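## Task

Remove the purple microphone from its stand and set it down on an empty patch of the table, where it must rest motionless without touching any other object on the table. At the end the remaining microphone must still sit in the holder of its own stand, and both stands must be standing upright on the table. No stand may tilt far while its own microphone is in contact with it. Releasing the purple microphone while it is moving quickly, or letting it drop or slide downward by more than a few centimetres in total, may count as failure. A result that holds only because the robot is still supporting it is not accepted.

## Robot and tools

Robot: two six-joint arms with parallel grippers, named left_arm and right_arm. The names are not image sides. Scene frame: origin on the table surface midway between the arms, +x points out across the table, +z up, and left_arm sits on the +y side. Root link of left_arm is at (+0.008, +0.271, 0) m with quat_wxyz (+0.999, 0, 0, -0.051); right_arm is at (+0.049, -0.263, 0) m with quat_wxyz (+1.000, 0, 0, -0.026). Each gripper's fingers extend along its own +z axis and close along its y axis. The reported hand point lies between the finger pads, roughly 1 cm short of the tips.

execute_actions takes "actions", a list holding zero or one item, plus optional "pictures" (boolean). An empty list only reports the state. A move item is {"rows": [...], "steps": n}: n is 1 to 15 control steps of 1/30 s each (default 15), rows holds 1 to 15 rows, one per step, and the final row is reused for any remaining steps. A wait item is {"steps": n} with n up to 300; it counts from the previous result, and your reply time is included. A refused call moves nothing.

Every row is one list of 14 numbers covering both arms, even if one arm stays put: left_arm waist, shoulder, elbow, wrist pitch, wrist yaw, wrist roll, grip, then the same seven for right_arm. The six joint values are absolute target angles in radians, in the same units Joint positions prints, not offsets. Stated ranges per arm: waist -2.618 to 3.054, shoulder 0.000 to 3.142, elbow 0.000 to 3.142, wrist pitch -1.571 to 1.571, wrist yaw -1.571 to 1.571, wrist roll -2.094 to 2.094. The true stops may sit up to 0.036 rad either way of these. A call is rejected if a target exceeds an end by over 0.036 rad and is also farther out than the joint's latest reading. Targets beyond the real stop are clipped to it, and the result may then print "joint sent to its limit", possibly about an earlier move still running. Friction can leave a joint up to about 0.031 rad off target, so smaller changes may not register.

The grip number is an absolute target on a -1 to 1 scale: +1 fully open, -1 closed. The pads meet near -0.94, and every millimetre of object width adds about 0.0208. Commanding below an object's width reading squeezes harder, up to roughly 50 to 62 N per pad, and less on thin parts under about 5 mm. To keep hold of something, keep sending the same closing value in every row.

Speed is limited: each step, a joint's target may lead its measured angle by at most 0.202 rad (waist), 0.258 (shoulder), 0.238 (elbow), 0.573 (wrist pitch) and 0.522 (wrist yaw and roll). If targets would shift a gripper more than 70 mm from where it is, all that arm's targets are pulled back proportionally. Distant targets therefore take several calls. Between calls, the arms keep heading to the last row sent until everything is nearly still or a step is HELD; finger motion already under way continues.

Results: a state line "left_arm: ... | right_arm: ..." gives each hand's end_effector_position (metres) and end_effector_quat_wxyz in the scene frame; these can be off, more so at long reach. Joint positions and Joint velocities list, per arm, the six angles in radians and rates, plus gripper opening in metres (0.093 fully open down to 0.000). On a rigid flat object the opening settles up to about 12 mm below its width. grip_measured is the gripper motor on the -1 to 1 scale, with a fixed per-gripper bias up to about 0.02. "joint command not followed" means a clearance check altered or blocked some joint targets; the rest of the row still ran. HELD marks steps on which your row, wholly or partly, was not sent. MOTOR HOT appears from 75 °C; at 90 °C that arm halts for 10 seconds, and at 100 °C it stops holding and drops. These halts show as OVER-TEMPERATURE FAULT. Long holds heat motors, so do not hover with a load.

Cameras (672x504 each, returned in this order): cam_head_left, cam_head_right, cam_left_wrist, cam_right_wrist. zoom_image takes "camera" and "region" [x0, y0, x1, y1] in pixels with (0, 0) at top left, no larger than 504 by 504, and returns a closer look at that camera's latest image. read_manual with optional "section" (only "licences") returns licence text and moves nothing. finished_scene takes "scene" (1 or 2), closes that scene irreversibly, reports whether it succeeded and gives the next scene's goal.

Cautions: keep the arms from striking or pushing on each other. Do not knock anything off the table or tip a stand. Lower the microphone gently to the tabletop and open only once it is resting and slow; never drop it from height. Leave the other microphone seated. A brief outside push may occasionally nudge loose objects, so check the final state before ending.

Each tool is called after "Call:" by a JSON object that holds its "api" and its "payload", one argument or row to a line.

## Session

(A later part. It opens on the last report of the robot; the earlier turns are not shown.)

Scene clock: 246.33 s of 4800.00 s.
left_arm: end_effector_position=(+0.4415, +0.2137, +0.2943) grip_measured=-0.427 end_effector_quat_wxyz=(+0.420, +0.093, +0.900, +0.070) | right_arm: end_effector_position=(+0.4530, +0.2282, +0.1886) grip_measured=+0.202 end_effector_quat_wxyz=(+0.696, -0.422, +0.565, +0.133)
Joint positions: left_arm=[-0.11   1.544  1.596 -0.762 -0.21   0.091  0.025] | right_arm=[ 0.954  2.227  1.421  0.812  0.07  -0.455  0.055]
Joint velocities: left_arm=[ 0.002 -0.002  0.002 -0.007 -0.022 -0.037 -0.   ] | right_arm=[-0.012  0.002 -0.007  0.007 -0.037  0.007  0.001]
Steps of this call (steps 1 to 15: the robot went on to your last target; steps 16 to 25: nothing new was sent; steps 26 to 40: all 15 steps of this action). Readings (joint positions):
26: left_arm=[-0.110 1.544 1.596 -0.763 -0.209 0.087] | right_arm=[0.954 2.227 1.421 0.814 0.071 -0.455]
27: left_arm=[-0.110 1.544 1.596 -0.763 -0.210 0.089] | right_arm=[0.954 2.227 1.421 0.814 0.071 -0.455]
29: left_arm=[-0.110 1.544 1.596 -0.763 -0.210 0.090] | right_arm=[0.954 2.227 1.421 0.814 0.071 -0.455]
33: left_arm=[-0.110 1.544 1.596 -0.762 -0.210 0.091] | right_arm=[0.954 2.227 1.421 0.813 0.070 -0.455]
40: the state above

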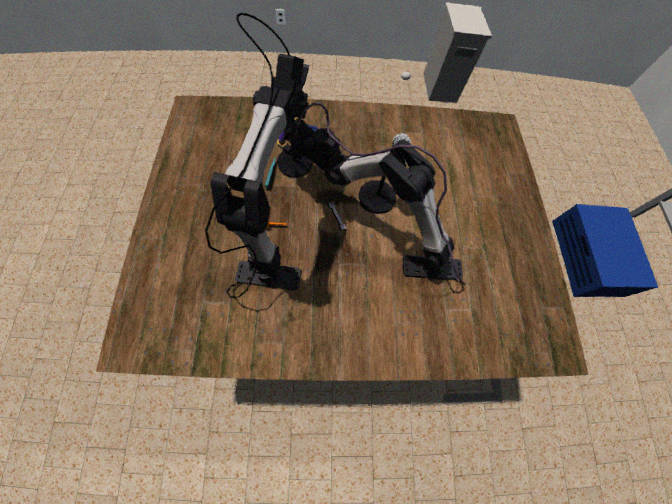

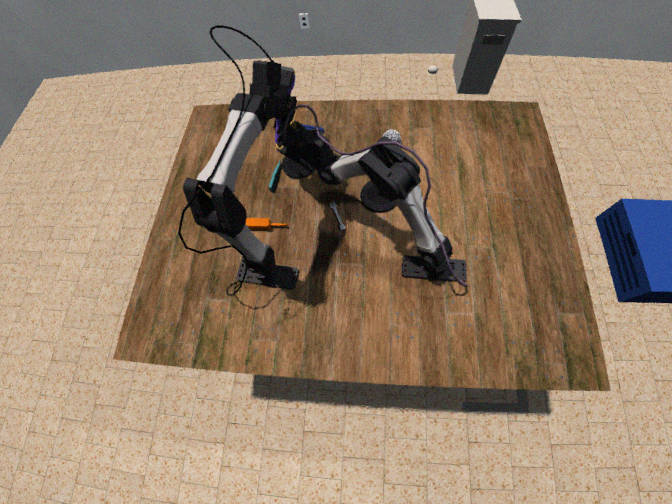

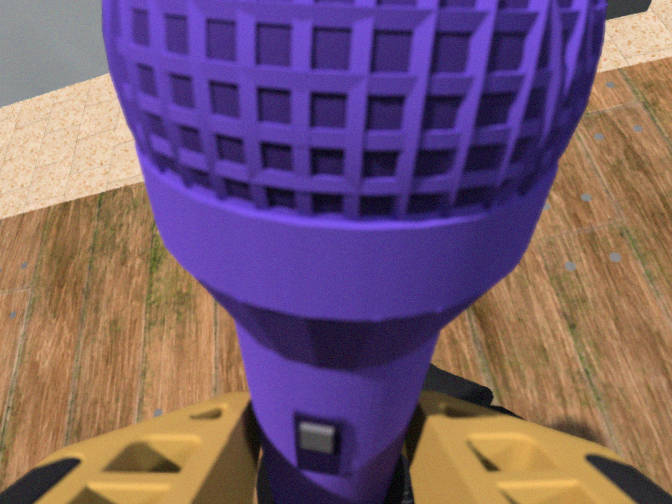

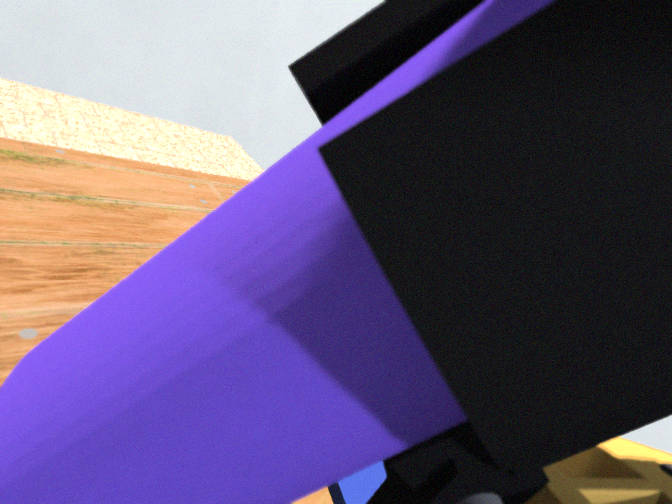

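Call:
{"api": "execute_actions", "payload": {
  "actions": [
    {"rows":[[-0.11,1.55,1.6,-0.765,-0.2,0.08,-0.9,0.955,2.23,1.42,0.81,0.07,-0.455,-0.2],[-0.11,1.55,1.6,-0.765,-0.2,0.08,-0.9,0.955,2.23,1.42,0.81,0.07,-0.455,-0.2],[-0.11,1.55,1.6,-0.765,-0.2,0.08,-0.9,0.955,2.23,1.42,0.81,0.07,-0.455,-0.2],[-0.11,1.55,1.6,-0.765,-0.2,0.08,-0.9,0.955,2.23,1.42,0.81,0.07,-0.455,-0.2],[-0.11,1.55,1.6,-0.765,-0.2,0.08,-0.9,0.955,2.23,1.42,0.81,0.07,-0.455,-0.2],[-0.11,1.57,1.64,-0.765,-0.2,0.08,-0.9,0.955,2.23,1.42,0.81,0.07,-0.455,-0.6]],"steps":15}
  ]
}}

Scene clock: 249.33 s of 4800.00 s.
left_arm: end_effector_position=(+0.4396, +0.2175, +0.2955) grip_measured=-0.427 end_effector_quat_wxyz=(+0.412, +0.095, +0.902, +0.082) | right_arm: end_effector_position=(+0.4573, +0.2245, +0.1908) grip_measured=-0.585 end_effector_quat_wxyz=(+0.695, -0.395, +0.581, +0.155)
Joint positions: left_arm=[-0.109  1.549  1.615 -0.792 -0.229  0.102  0.025] | right_arm=[ 0.946  2.227  1.421  0.821  0.077 -0.378  0.017]
Joint velocities: left_arm=[ 0.012  0.002  0.012 -0.051  0.022 -0.081 -0.001] | right_arm=[ 0.012  0.007  0.017  0.037  0.007  0.037 -0.   ]
Steps of this call (steps 1 to 15: the robot went on to your last target; steps 16 to 75: nothing new was sent; steps 76 to 90: all 15 steps of this action). Readings (joint positions):
76: left_arm=[-0.110 1.544 1.596 -0.762 -0.210 0.091] | right_arm=[0.954 2.227 1.421 0.811 0.073 -0.456]
77: left_arm=[-0.109 1.544 1.596 -0.760 -0.214 0.092] | right_arm=[0.950 2.227 1.421 0.813 0.084 -0.456]
79: left_arm=[-0.109 1.544 1.596 -0.757 -0.213 0.092] | right_arm=[0.946 2.227 1.421 0.814 0.084 -0.456]
83: left_arm=[-0.109 1.548 1.609 -0.777 -0.219 0.095] | right_arm=[0.944 2.227 1.421 0.821 0.083 -0.420]
90: the state above

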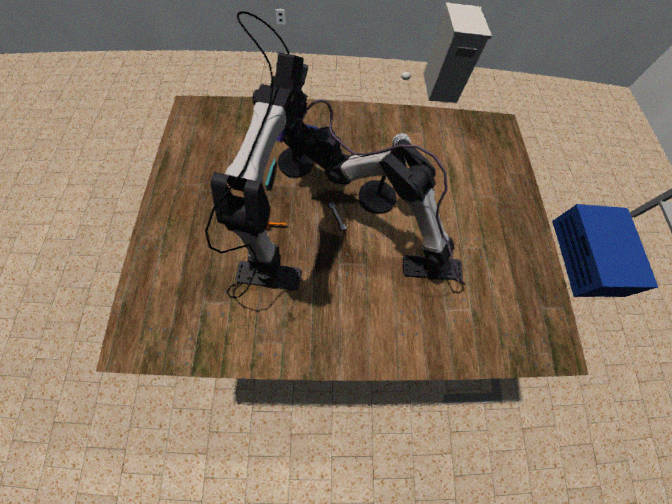

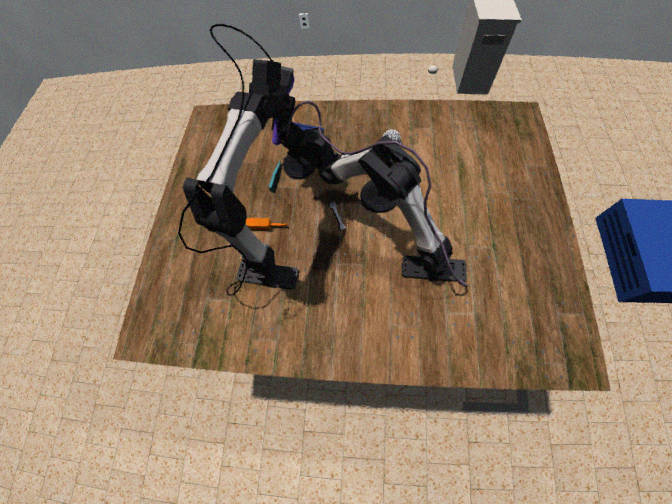

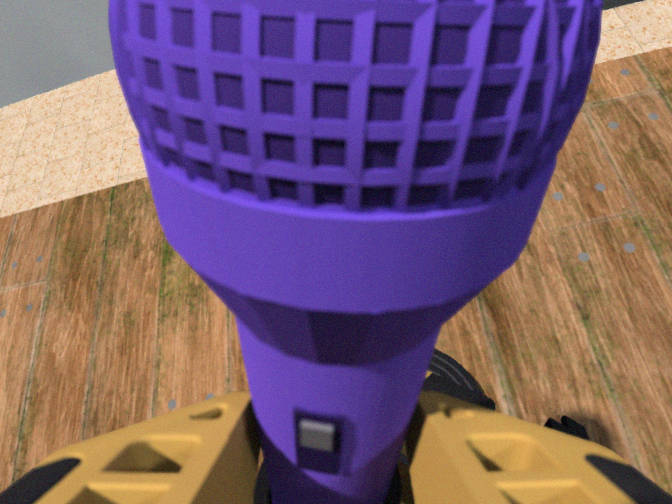

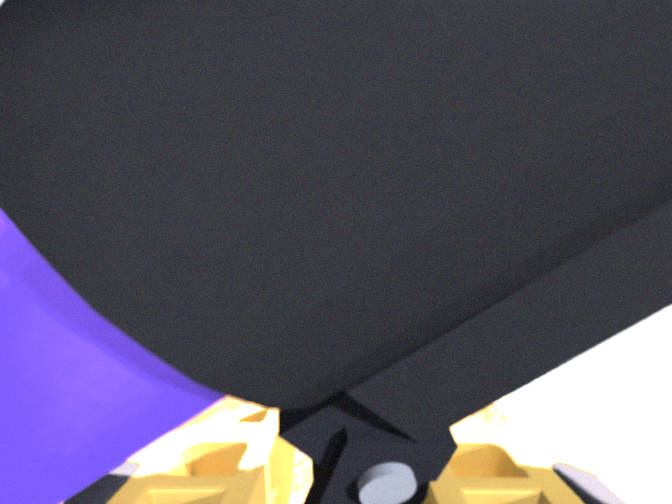

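Call:
{"api": "execute_actions", "payload": {
  "actions": [
    {"rows":[[-0.11,1.55,1.6,-0.765,-0.2,0.08,-0.9,0.955,2.23,1.42,0.81,0.07,-0.38,1],[-0.11,1.55,1.6,-0.765,-0.2,0.08,-0.9,0.955,2.23,1.42,0.81,0.07,-0.38,1],[-0.11,1.55,1.6,-0.765,-0.2,0.08,-0.9,0.955,2.23,1.42,0.81,0.07,-0.38,1],[-0.11,1.55,1.6,-0.765,-0.2,0.08,-0.9,0.955,2.23,1.42,0.81,0.07,-0.38,1],[-0.11,1.55,1.6,-0.765,-0.2,0.08,-0.9,0.955,2.23,1.42,0.81,0.07,-0.38,1],[-0.11,1.55,1.6,-0.765,-0.2,0.08,-0.9,0.955,2.23,1.42,0.81,0.07,-0.38,1],[-0.11,1.55,1.6,-0.765,-0.2,0.08,-0.9,0.955,2.23,1.42,0.81,0.07,-0.38,1],[-0.11,1.55,1.6,-0.765,-0.2,0.08,-0.9,0.955,2.23,1.42,0.81,0.07,-0.38,1],[-0.11,1.55,1.6,-0.765,-0.2,0.08,-0.9,0.975,2.23,1.42,0.81,0.07,-0.38,1],[-0.11,1.55,1.6,-0.765,-0.2,0.08,-0.9,0.975,2.23,1.42,0.81,0.07,-0.05,1]],"steps":15}
  ]
}}

Call:
{"api": "execute_actions", "payload": {
  "actions": [
    {"rows":[[-0.11,1.55,1.6,-0.765,-0.2,0.08,-0.9,0.975,2.23,1.42,0.81,0.07,-0.05,1],[-0.11,1.55,1.6,-0.765,-0.2,0.08,-0.9,0.975,2.23,1.42,0.81,0.07,-0.05,1],[-0.11,1.55,1.6,-0.765,-0.2,0.08,-0.9,0.975,2.23,1.42,0.81,0.07,-0.05,1],[-0.11,1.55,1.6,-0.765,-0.2,0.08,-0.9,0.975,2.23,1.42,0.81,0.07,-0.05,1],[-0.11,1.55,1.6,-0.765,-0.2,0.08,-0.9,0.975,2.23,1.42,0.81,0.07,-0.05,0.1]],"steps":15}
  ]
}}

Scene clock: 257.43 s of 4800.00 s.
left_arm: end_effector_position=(+0.4405, +0.2149, +0.2963) grip_measured=-0.427 end_effector_quat_wxyz=(+0.415, +0.096, +0.901, +0.074) | right_arm: end_effector_position=(+0.4451, +0.2345, +0.1898) grip_measured=+1.000 end_effector_quat_wxyz=(+0.668, -0.332, +0.620, +0.244)
Joint positions: left_arm=[-0.109  1.549  1.615 -0.786 -0.214  0.1    0.025] | right_arm=[ 0.971  2.227  1.421  0.817  0.077 -0.142  0.093]
Joint velocities: left_arm=[-0.007  0.007 -0.022 -0.037 -0.022 -0.081 -0.001] | right_arm=[ 0.042  0.002 -0.012 -0.051 -0.11   0.652 -0.001]
Steps of this call (steps 1 to 15: the robot went on to your last target; steps 16 to 100: nothing new was sent; then 4.27 s passed at rest; steps 101 to 115: all 15 steps of this action). Readings (joint positions):
101: left_arm=[-0.109 1.549 1.615 -0.792 -0.228 0.102] | right_arm=[0.946 2.227 1.421 0.821 0.077 -0.371]
102: left_arm=[-0.109 1.549 1.615 -0.787 -0.223 0.100] | right_arm=[0.946 2.227 1.421 0.821 0.078 -0.372]
104: left_arm=[-0.109 1.549 1.615 -0.786 -0.216 0.100] | right_arm=[0.946 2.227 1.421 0.817 0.078 -0.373]
108: left_arm=[-0.109 1.549 1.615 -0.786 -0.215 0.100] | right_arm=[0.948 2.227 1.421 0.817 0.078 -0.374]
115: the state above

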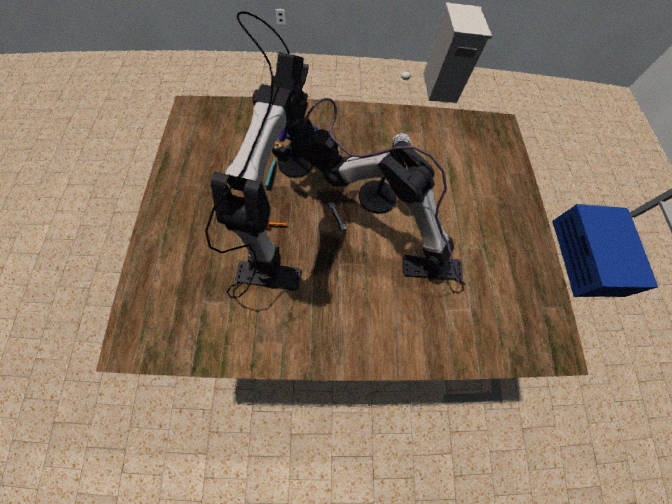

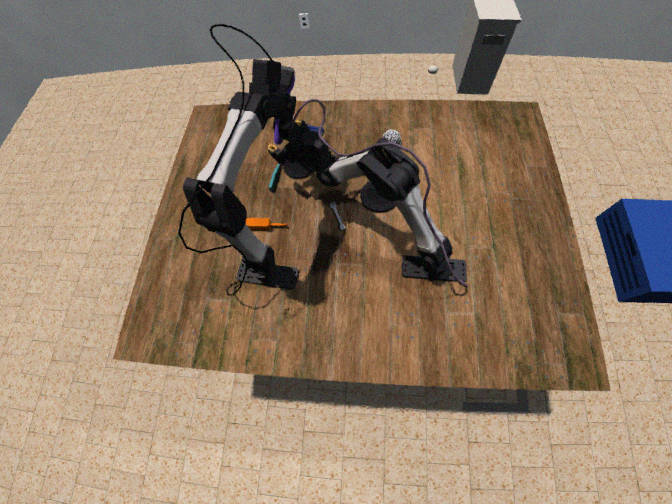

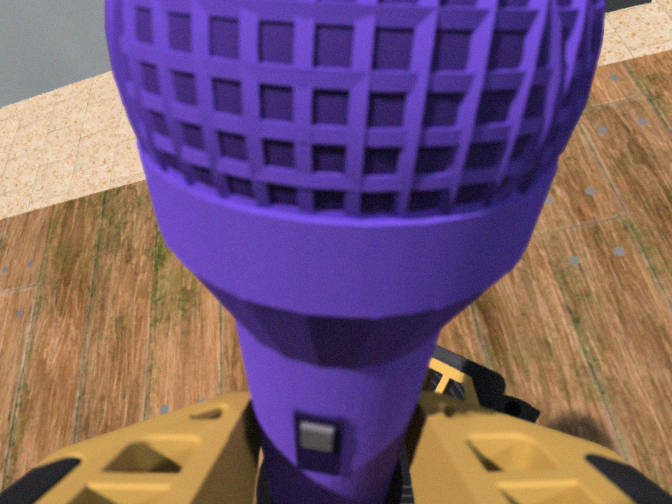

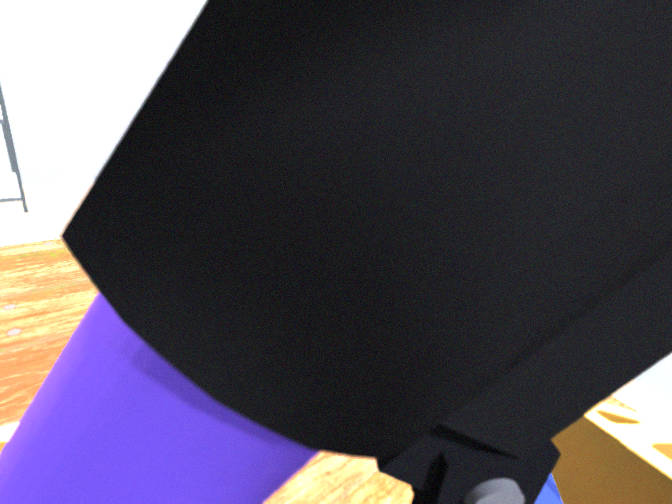

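Scene clock: 257.93 s of 4800.00 s.
left_arm: end_effector_position=(+0.4445, +0.2120, +0.3028) grip_measured=-0.427 end_effector_quat_wxyz=(+0.431, +0.092, +0.895, +0.066) | right_arm: end_effector_position=(+0.4478, +0.2324, +0.1866) grip_measured=+0.106 end_effector_quat_wxyz=(+0.658, -0.312, +0.635, +0.259)
Joint positions: left_arm=[-0.11   1.547  1.615 -0.755 -0.203  0.09   0.025] | right_arm=[ 0.968  2.228  1.421  0.807  0.084 -0.082  0.05 ]
Joint velocities: left_arm=[ 0.012  0.007 -0.002 -0.037  0.022 -0.007  0.001] | right_arm=[ 0.002  0.002  0.002  0.007 -0.007 -0.037  0.   ]
Steps of this call (steps 1 to 15: all 15 steps of this action). Readings (joint positions):
1: left_arm=[-0.109 1.549 1.615 -0.786 -0.214 0.100] | right_arm=[0.972 2.227 1.421 0.817 0.077 -0.125]
2: left_arm=[-0.109 1.549 1.615 -0.786 -0.214 0.100] | right_arm=[0.972 2.227 1.421 0.817 0.077 -0.110]
4: left_arm=[-0.109 1.549 1.615 -0.786 -0.214 0.100] | right_arm=[0.972 2.227 1.421 0.817 0.077 -0.090]
8: left_arm=[-0.110 1.548 1.615 -0.766 -0.206 0.093] | right_arm=[0.973 2.228 1.421 0.809 0.084 -0.081]
15: the state above

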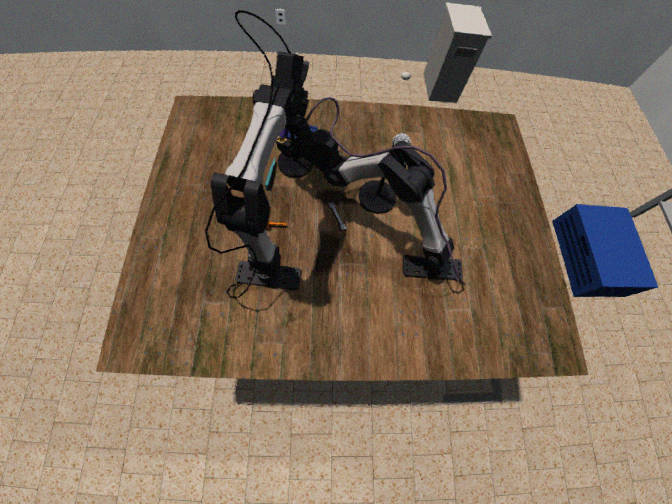

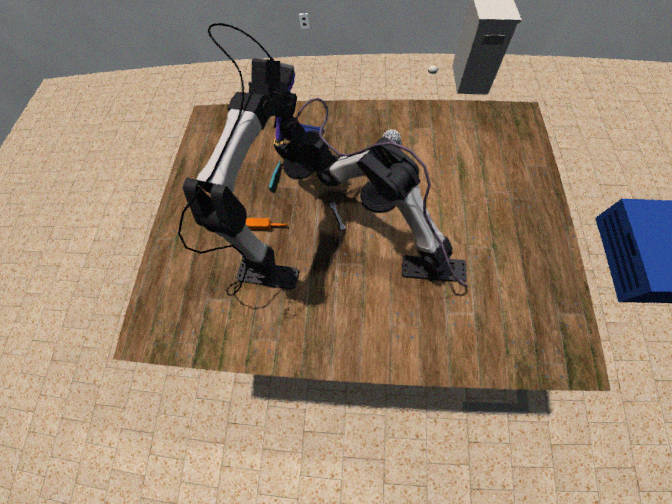

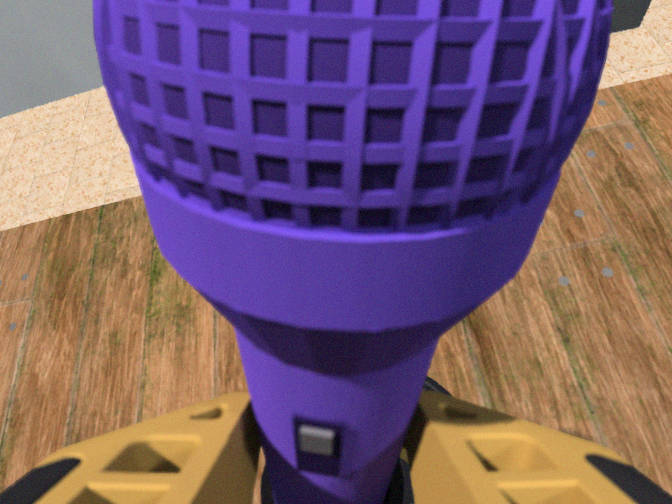

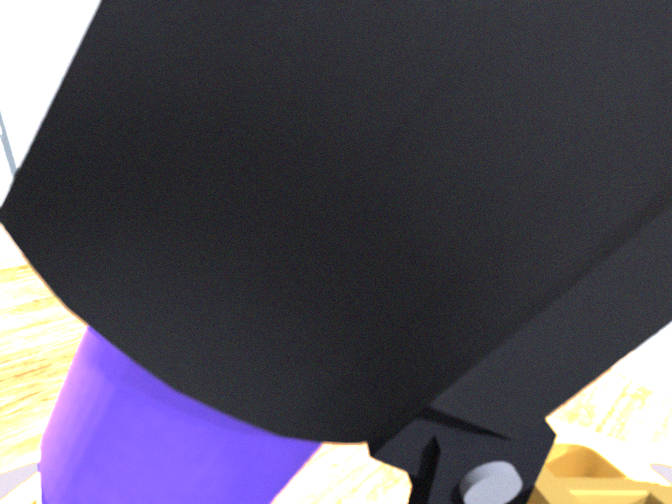

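Call:
{"api": "execute_actions", "payload": {
  "actions": [
    {"rows":[[-0.11,1.56,1.63,-0.75,-0.2,0.09,-0.9,0.968,2.23,1.42,0.81,0.08,-0.08,-0.3]],"steps":15}
  ]
}}

Scene clock: 259.50 s of 4800.00 s.
left_arm: end_effector_position=(+0.4465, +0.2131, +0.3058) grip_measured=-0.427 end_effector_quat_wxyz=(+0.436, +0.093, +0.892, +0.071) | right_arm: end_effector_position=(+0.4546, +0.2266, +0.1866) grip_measured=-0.298 end_effector_quat_wxyz=(+0.661, -0.305, +0.638, +0.249)
Joint positions: left_arm=[-0.109  1.548  1.619 -0.745 -0.211  0.099  0.025] | right_arm=[ 0.957  2.228  1.421  0.807  0.099 -0.085  0.031]
Joint velocities: left_arm=[-0.002 -0.007 -0.027 -0.051 -0.081  0.022 -0.   ] | right_arm=[ 0.017  0.007  0.002  0.007  0.022  0.051 -0.   ]
Steps of this call (steps 1 to 15: the robot went on to your last target; steps 16 to 32: nothing new was sent; steps 33 to 47: all 15 steps of this action). Readings (joint positions):
33: left_arm=[-0.110 1.547 1.615 -0.754 -0.204 0.091] | right_arm=[0.967 2.228 1.421 0.806 0.089 -0.088]
34: left_arm=[-0.110 1.547 1.618 -0.745 -0.210 0.094] | right_arm=[0.963 2.228 1.421 0.808 0.101 -0.092]
36: left_arm=[-0.109 1.547 1.619 -0.745 -0.211 0.098] | right_arm=[0.957 2.228 1.421 0.807 0.099 -0.090]
40: left_arm=[-0.109 1.548 1.619 -0.745 -0.211 0.099] | right_arm=[0.957 2.228 1.421 0.807 0.099 -0.086]
47: the state above

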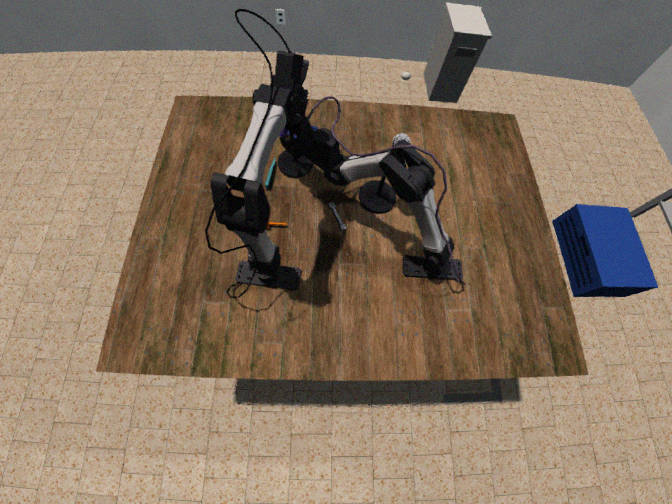

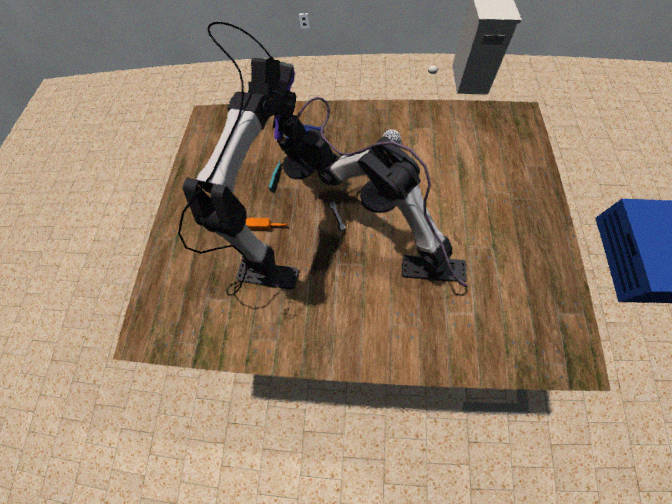

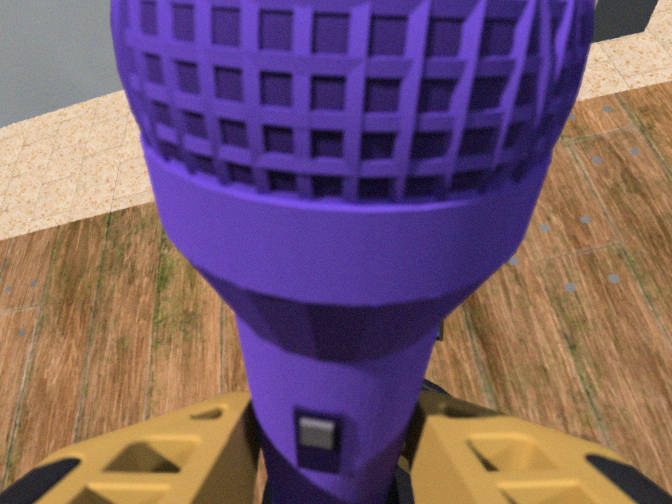

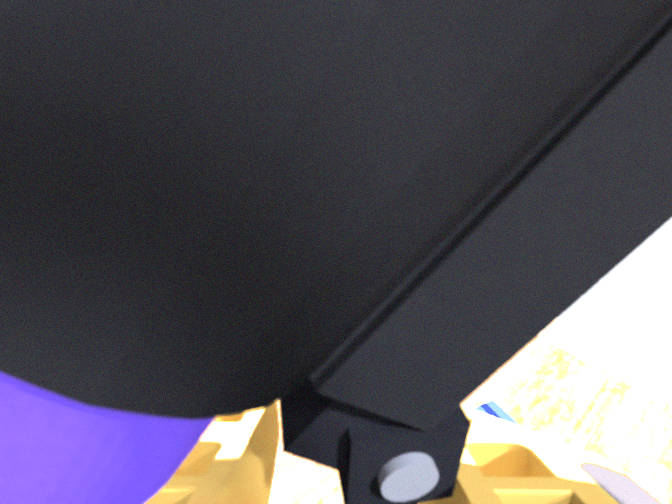

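Call:
{"api": "execute_actions", "payload": {
  "actions": [
    {"rows":[[-0.11,1.55,1.62,-0.745,-0.2,0.09,-0.9,0.957,2.23,1.42,0.81,0.09,-0.08,-0.8],[-0.11,1.55,1.62,-0.745,-0.2,0.09,-0.9,0.957,2.23,1.42,0.81,0.09,-0.08,-0.8],[-0.11,1.55,1.62,-0.745,-0.2,0.09,-0.9,0.957,2.23,1.42,0.81,0.09,-0.08,-0.8],[-0.11,1.55,1.62,-0.745,-0.2,0.09,-0.9,0.957,2.23,1.42,0.81,0.09,-0.08,-0.8],[-0.11,1.55,1.62,-0.745,-0.2,0.09,-0.9,0.957,2.23,1.42,0.81,0.09,-0.08,-0.8],[-0.11,1.6,1.72,-0.68,-0.2,0.09,-0.9,0.97,2.28,1.42,0.7,0.05,-0.08,-0.8]],"steps":15}
  ]
}}

Scene clock: 263.23 s of 4800.00 s.
left_arm: end_effector_position=(+0.4558, +0.2112, +0.3048) grip_measured=-0.427 end_effector_quat_wxyz=(+0.427, +0.099, +0.896, +0.074) | right_arm: end_effector_position=(+0.4628, +0.2215, +0.1845) grip_measured=-0.784 end_effector_quat_wxyz=(+0.659, -0.287, +0.647, +0.255)
Joint positions: left_arm=[-0.109  1.597  1.678 -0.773 -0.211  0.11   0.025] | right_arm=[ 0.944  2.237  1.427  0.809  0.105 -0.049  0.008]
Joint velocities: left_arm=[ 0.002  0.007  0.002 -0.066  0.022 -0.095  0.001] | right_arm=[ 0.007 -0.012  0.002 -0.095  0.051 -0.037  0.   ]
Steps of this call (steps 1 to 15: the robot went on to your last target; steps 16 to 97: nothing new was sent; steps 98 to 112: all 15 steps of this action). Readings (joint positions):
98: left_arm=[-0.109 1.548 1.619 -0.745 -0.213 0.100] | right_arm=[0.957 2.228 1.421 0.808 0.105 -0.084]
99: left_arm=[-0.109 1.548 1.619 -0.749 -0.217 0.101] | right_arm=[0.952 2.228 1.421 0.811 0.110 -0.084]
101: left_arm=[-0.109 1.548 1.619 -0.747 -0.214 0.103] | right_arm=[0.950 2.228 1.421 0.813 0.107 -0.072]
105: left_arm=[-0.109 1.580 1.662 -0.771 -0.214 0.105] | right_arm=[0.948 2.234 1.424 0.809 0.105 -0.062]
112: the state above

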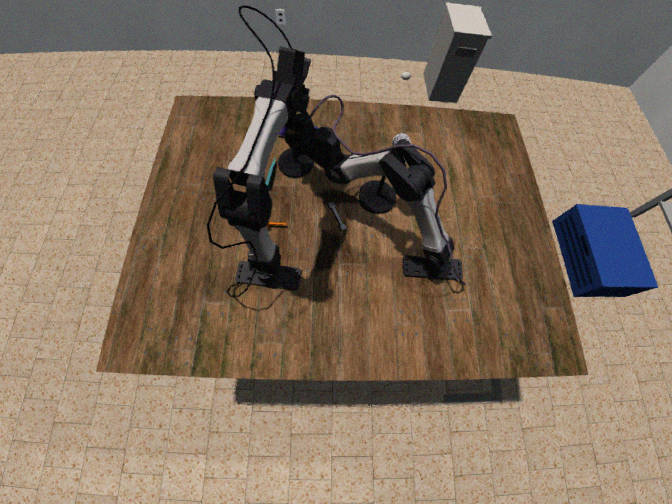

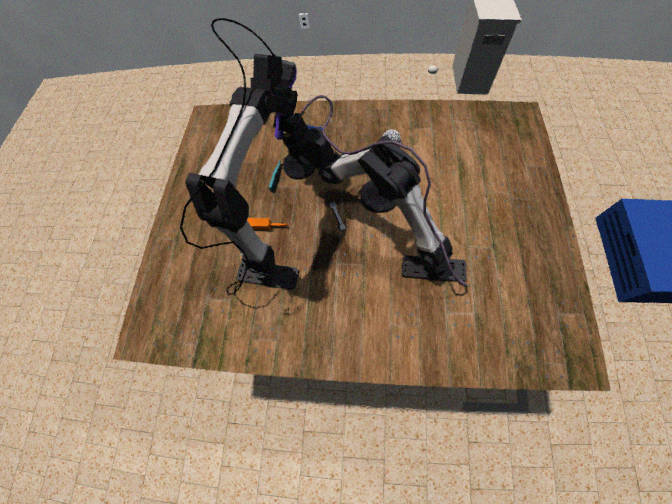

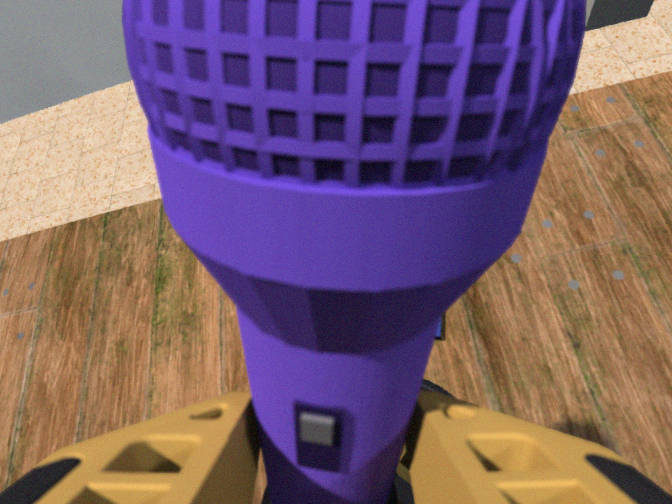

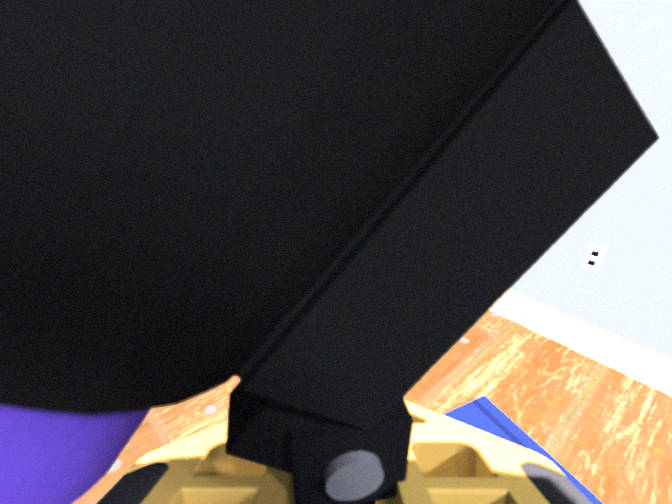

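Call:
{"api": "execute_actions", "payload": {
  "actions": [
    {"rows":[[-0.11,1.6,1.69,-0.5,-0.21,0.1,-0.9,1.0,2.26,1.427,0.8,0.05,-0.05,-0.8]],"steps":15}
  ]
}}

Scene clock: 264.83 s of 4800.00 s.
left_arm: end_effector_position=(+0.4624, +0.2090, +0.3051) grip_measured=-0.427 end_effector_quat_wxyz=(+0.435, +0.105, +0.891, +0.074) | right_arm: end_effector_position=(+0.4642, +0.2202, +0.1851) grip_measured=-0.784 end_effector_quat_wxyz=(+0.660, -0.273, +0.650, +0.258)
Joint positions: left_arm=[-0.109  1.609  1.678 -0.743 -0.206  0.124  0.025] | right_arm=[ 0.946  2.239  1.427  0.817  0.124 -0.026  0.008]
Joint velocities: left_arm=[ 0.012 -0.012 -0.007  0.007 -0.007  0.081 -0.001] | right_arm=[-0.012 -0.007  0.002 -0.037 -0.051 -0.022  0.001]
Steps of this call (steps 1 to 15: the robot went on to your last target; steps 16 to 33: nothing new was sent; steps 34 to 48: all 15 steps of this action). Readings (joint positions):
34: left_arm=[-0.109 1.597 1.678 -0.765 -0.211 0.111] | right_arm=[0.946 2.237 1.427 0.815 0.107 -0.044]
35: left_arm=[-0.109 1.599 1.678 -0.760 -0.211 0.113] | right_arm=[0.946 2.238 1.427 0.816 0.111 -0.040]
37: left_arm=[-0.109 1.605 1.678 -0.751 -0.210 0.118] | right_arm=[0.946 2.239 1.427 0.817 0.116 -0.034]
41: left_arm=[-0.109 1.609 1.678 -0.744 -0.208 0.122] | right_arm=[0.946 2.239 1.427 0.817 0.122 -0.028]
48: the state above

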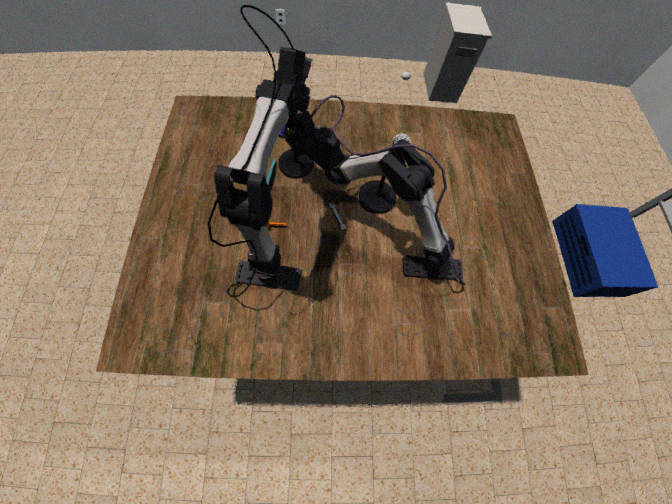

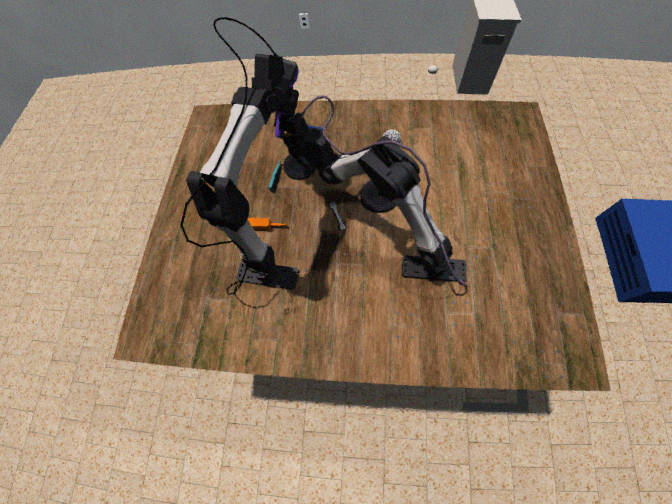

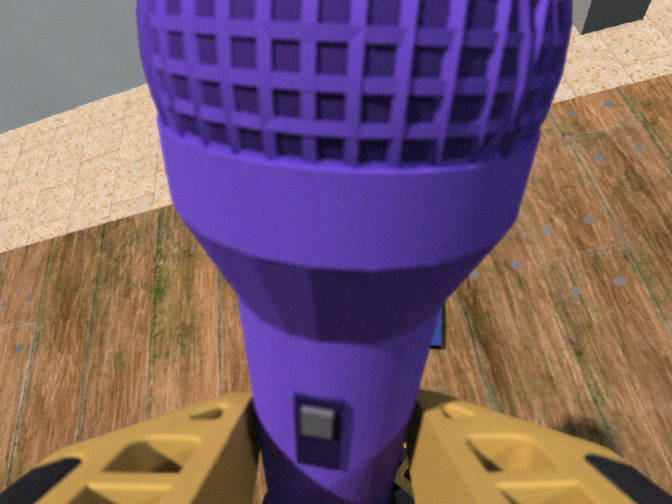

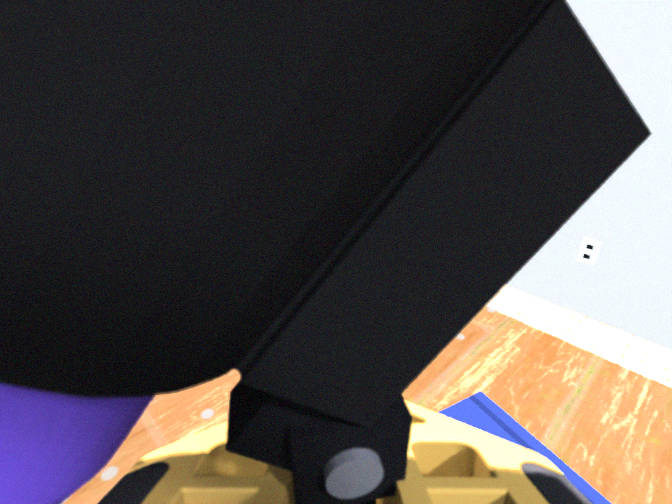

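Call:
{"api": "execute_actions", "payload": {
  "actions": [
    {"rows":[[-0.11,1.6,1.68,-0.74,-0.21,0.11,-0.9,0.95,2.24,1.427,0.815,0.1,-0.05,1],[-0.11,1.6,1.68,-0.74,-0.21,0.11,-0.9,0.95,2.24,1.427,0.815,0.1,-0.05,1],[-0.11,1.6,1.68,-0.74,-0.21,0.11,-0.9,0.95,2.24,1.427,0.815,0.1,-0.05,1],[-0.11,1.6,1.68,-0.74,-0.21,0.11,-0.9,0.95,2.24,1.427,0.815,0.1,-0.05,1],[-0.11,1.6,1.68,-0.74,-0.21,0.11,-0.9,0.96,2.24,1.427,0.815,0.08,-0.05,1],[-0.11,1.6,1.68,-0.74,-0.21,0.11,-0.9,0.96,2.24,1.427,0.815,0.08,-0.05,1],[-0.11,1.6,1.68,-0.74,-0.21,0.11,-0.9,0.96,2.24,1.427,0.815,0.08,-0.05,1],[-0.11,1.6,1.68,-0.74,-0.21,0.11,-0.9,0.96,2.24,1.427,0.815,0.08,-0.05,1],[-0.11,1.6,1.68,-0.74,-0.21,0.11,-0.9,0.96,2.24,1.427,0.88,0.08,0.05,1]],"steps":15}
  ]
}}

Scene clock: 272.23 s of 4800.00 s.
left_arm: end_effector_position=(+0.4611, +0.2087, +0.3033) grip_measured=-0.427 end_effector_quat_wxyz=(+0.431, +0.107, +0.893, +0.073) | right_arm: end_effector_position=(+0.4560, +0.2273, +0.1961) grip_measured=+1.000 end_effector_quat_wxyz=(+0.661, -0.262, +0.637, +0.296)
Joint positions: left_arm=[-0.109  1.609  1.678 -0.752 -0.203  0.125  0.025] | right_arm=[0.954 2.239 1.427 0.863 0.091 0.026 0.093]
Joint velocities: left_arm=[ 0.012 -0.022 -0.007 -0.051  0.022 -0.081 -0.001] | right_arm=[-0.017  0.012  0.017  0.081 -0.081  0.168  0.   ]
Steps of this call (steps 1 to 15: the robot went on to your last target; steps 16 to 100: nothing new was sent; then 3.57 s passed at rest; steps 101 to 115: all 15 steps of this action). Readings (joint positions):
101: left_arm=[-0.109 1.609 1.678 -0.752 -0.205 0.125] | right_arm=[0.943 2.239 1.427 0.818 0.125 -0.028]
102: left_arm=[-0.109 1.609 1.678 -0.753 -0.205 0.125] | right_arm=[0.943 2.239 1.427 0.817 0.123 -0.031]
104: left_arm=[-0.109 1.609 1.678 -0.752 -0.203 0.125] | right_arm=[0.944 2.239 1.427 0.817 0.117 -0.036]
108: left_arm=[-0.109 1.609 1.678 -0.752 -0.203 0.125] | right_arm=[0.950 2.239 1.427 0.817 0.102 -0.042]
115: the state above

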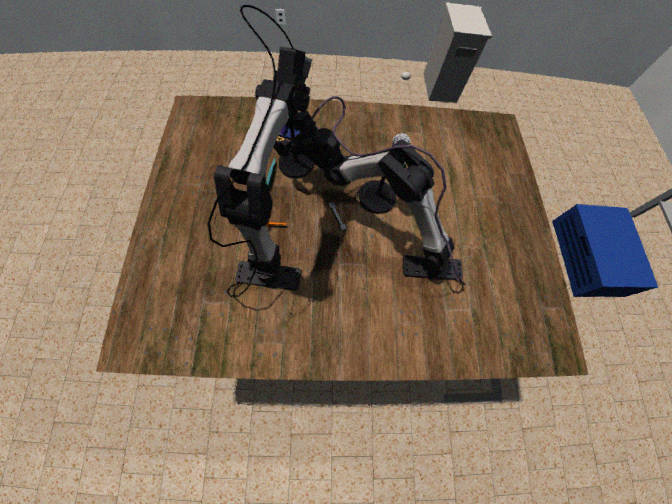

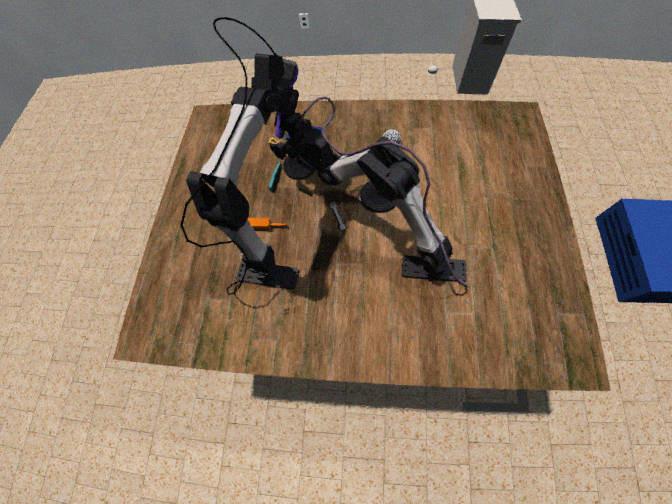

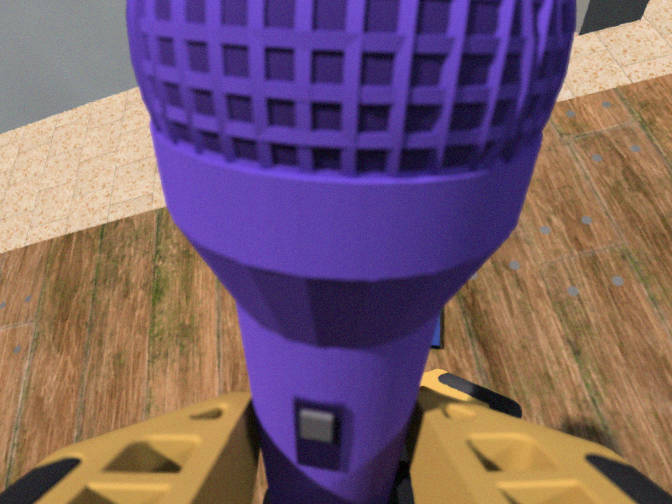

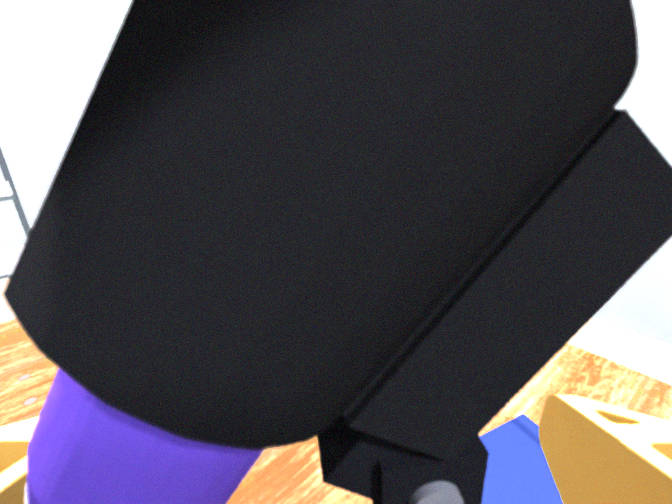

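Call:
{"api": "execute_actions", "payload": {
  "actions": [
    {"rows":[[-0.11,1.61,1.68,-0.74,-0.21,0.12,-0.9,0.955,2.24,1.427,0.88,0.09,0.05,0.3],[-0.11,1.61,1.68,-0.74,-0.21,0.12,-0.9,0.955,2.24,1.427,0.88,0.09,0.05,0.3],[-0.11,1.61,1.68,-0.74,-0.21,0.12,-0.9,0.955,2.24,1.427,0.88,0.09,0.05,0.3],[-0.11,1.61,1.68,-0.74,-0.21,0.12,-0.9,0.955,2.24,1.427,0.88,0.09,0.05,0.3],[-0.11,1.61,1.68,-0.74,-0.21,0.12,-0.9,0.955,2.24,1.427,0.88,0.09,0.05,0.3],[-0.11,1.61,1.68,-0.74,-0.21,0.12,-0.9,0.955,2.24,1.427,0.88,0.09,0.05,0.3],[-0.11,1.62,1.7,-0.6,-0.21,0.12,-0.9,0.955,2.24,1.427,0.9,0.09,0.05,-0.2]],"steps":15}
  ]
}}

Scene clock: 275.37 s of 4800.00 s.
left_arm: end_effector_position=(+0.4704, +0.2056, +0.3120) grip_measured=-0.427 end_effector_quat_wxyz=(+0.454, +0.106, +0.882, +0.071) | right_arm: end_effector_position=(+0.4603, +0.2235, +0.1972) grip_measured=-0.197 end_effector_quat_wxyz=(+0.663, -0.251, +0.640, +0.297)
Joint positions: left_arm=[-0.111  1.615  1.679 -0.694 -0.201  0.13   0.025] | right_arm=[0.948 2.239 1.427 0.867 0.099 0.042 0.036]
Joint velocities: left_arm=[-0.007 -0.002  0.012  0.007  0.007 -0.066 -0.   ] | right_arm=[-0.017  0.002  0.012 -0.007 -0.037  0.007 -0.   ]
Steps of this call (steps 1 to 30: the robot went on to your last target; steps 31 to 79: nothing new was sent; steps 80 to 94: all 15 steps of this action). Readings (joint positions):
80: left_arm=[-0.109 1.609 1.678 -0.752 -0.203 0.125] | right_arm=[0.954 2.239 1.427 0.874 0.089 0.045]
81: left_arm=[-0.109 1.609 1.678 -0.750 -0.200 0.125] | right_arm=[0.955 2.239 1.427 0.873 0.083 0.044]
83: left_arm=[-0.111 1.610 1.678 -0.748 -0.195 0.125] | right_arm=[0.962 2.239 1.427 0.869 0.078 0.044]
87: left_arm=[-0.111 1.610 1.678 -0.715 -0.199 0.126] | right_arm=[0.957 2.239 1.427 0.869 0.096 0.035]
94: the state above

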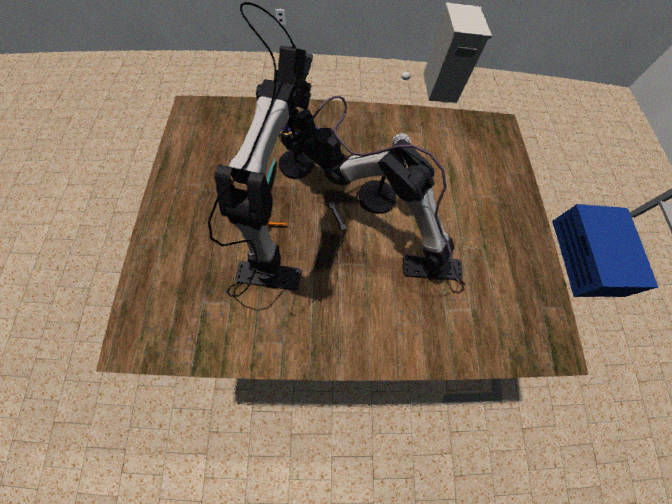

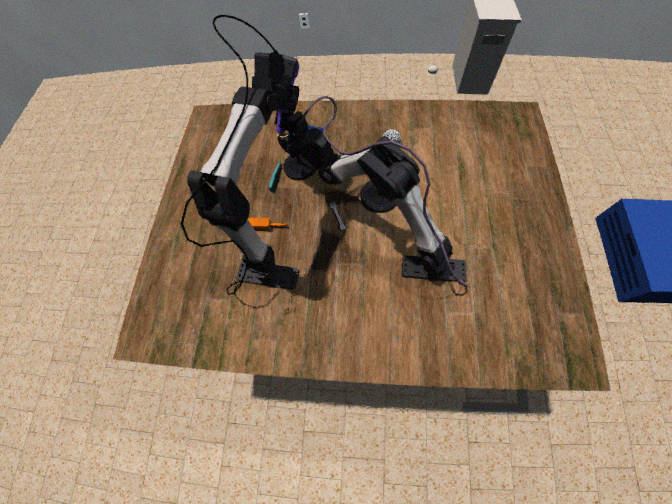

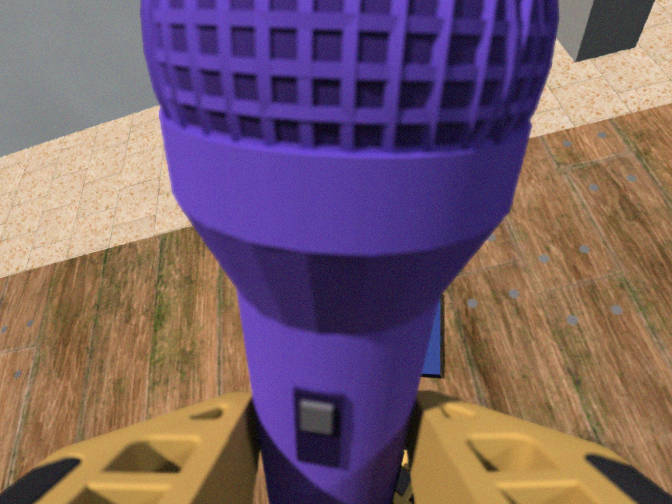

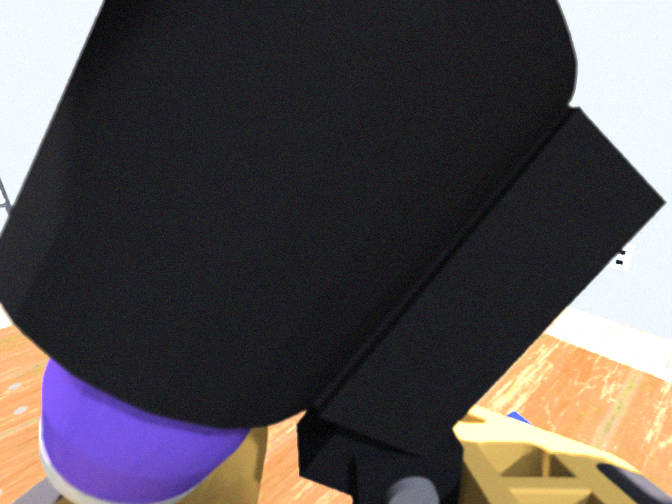

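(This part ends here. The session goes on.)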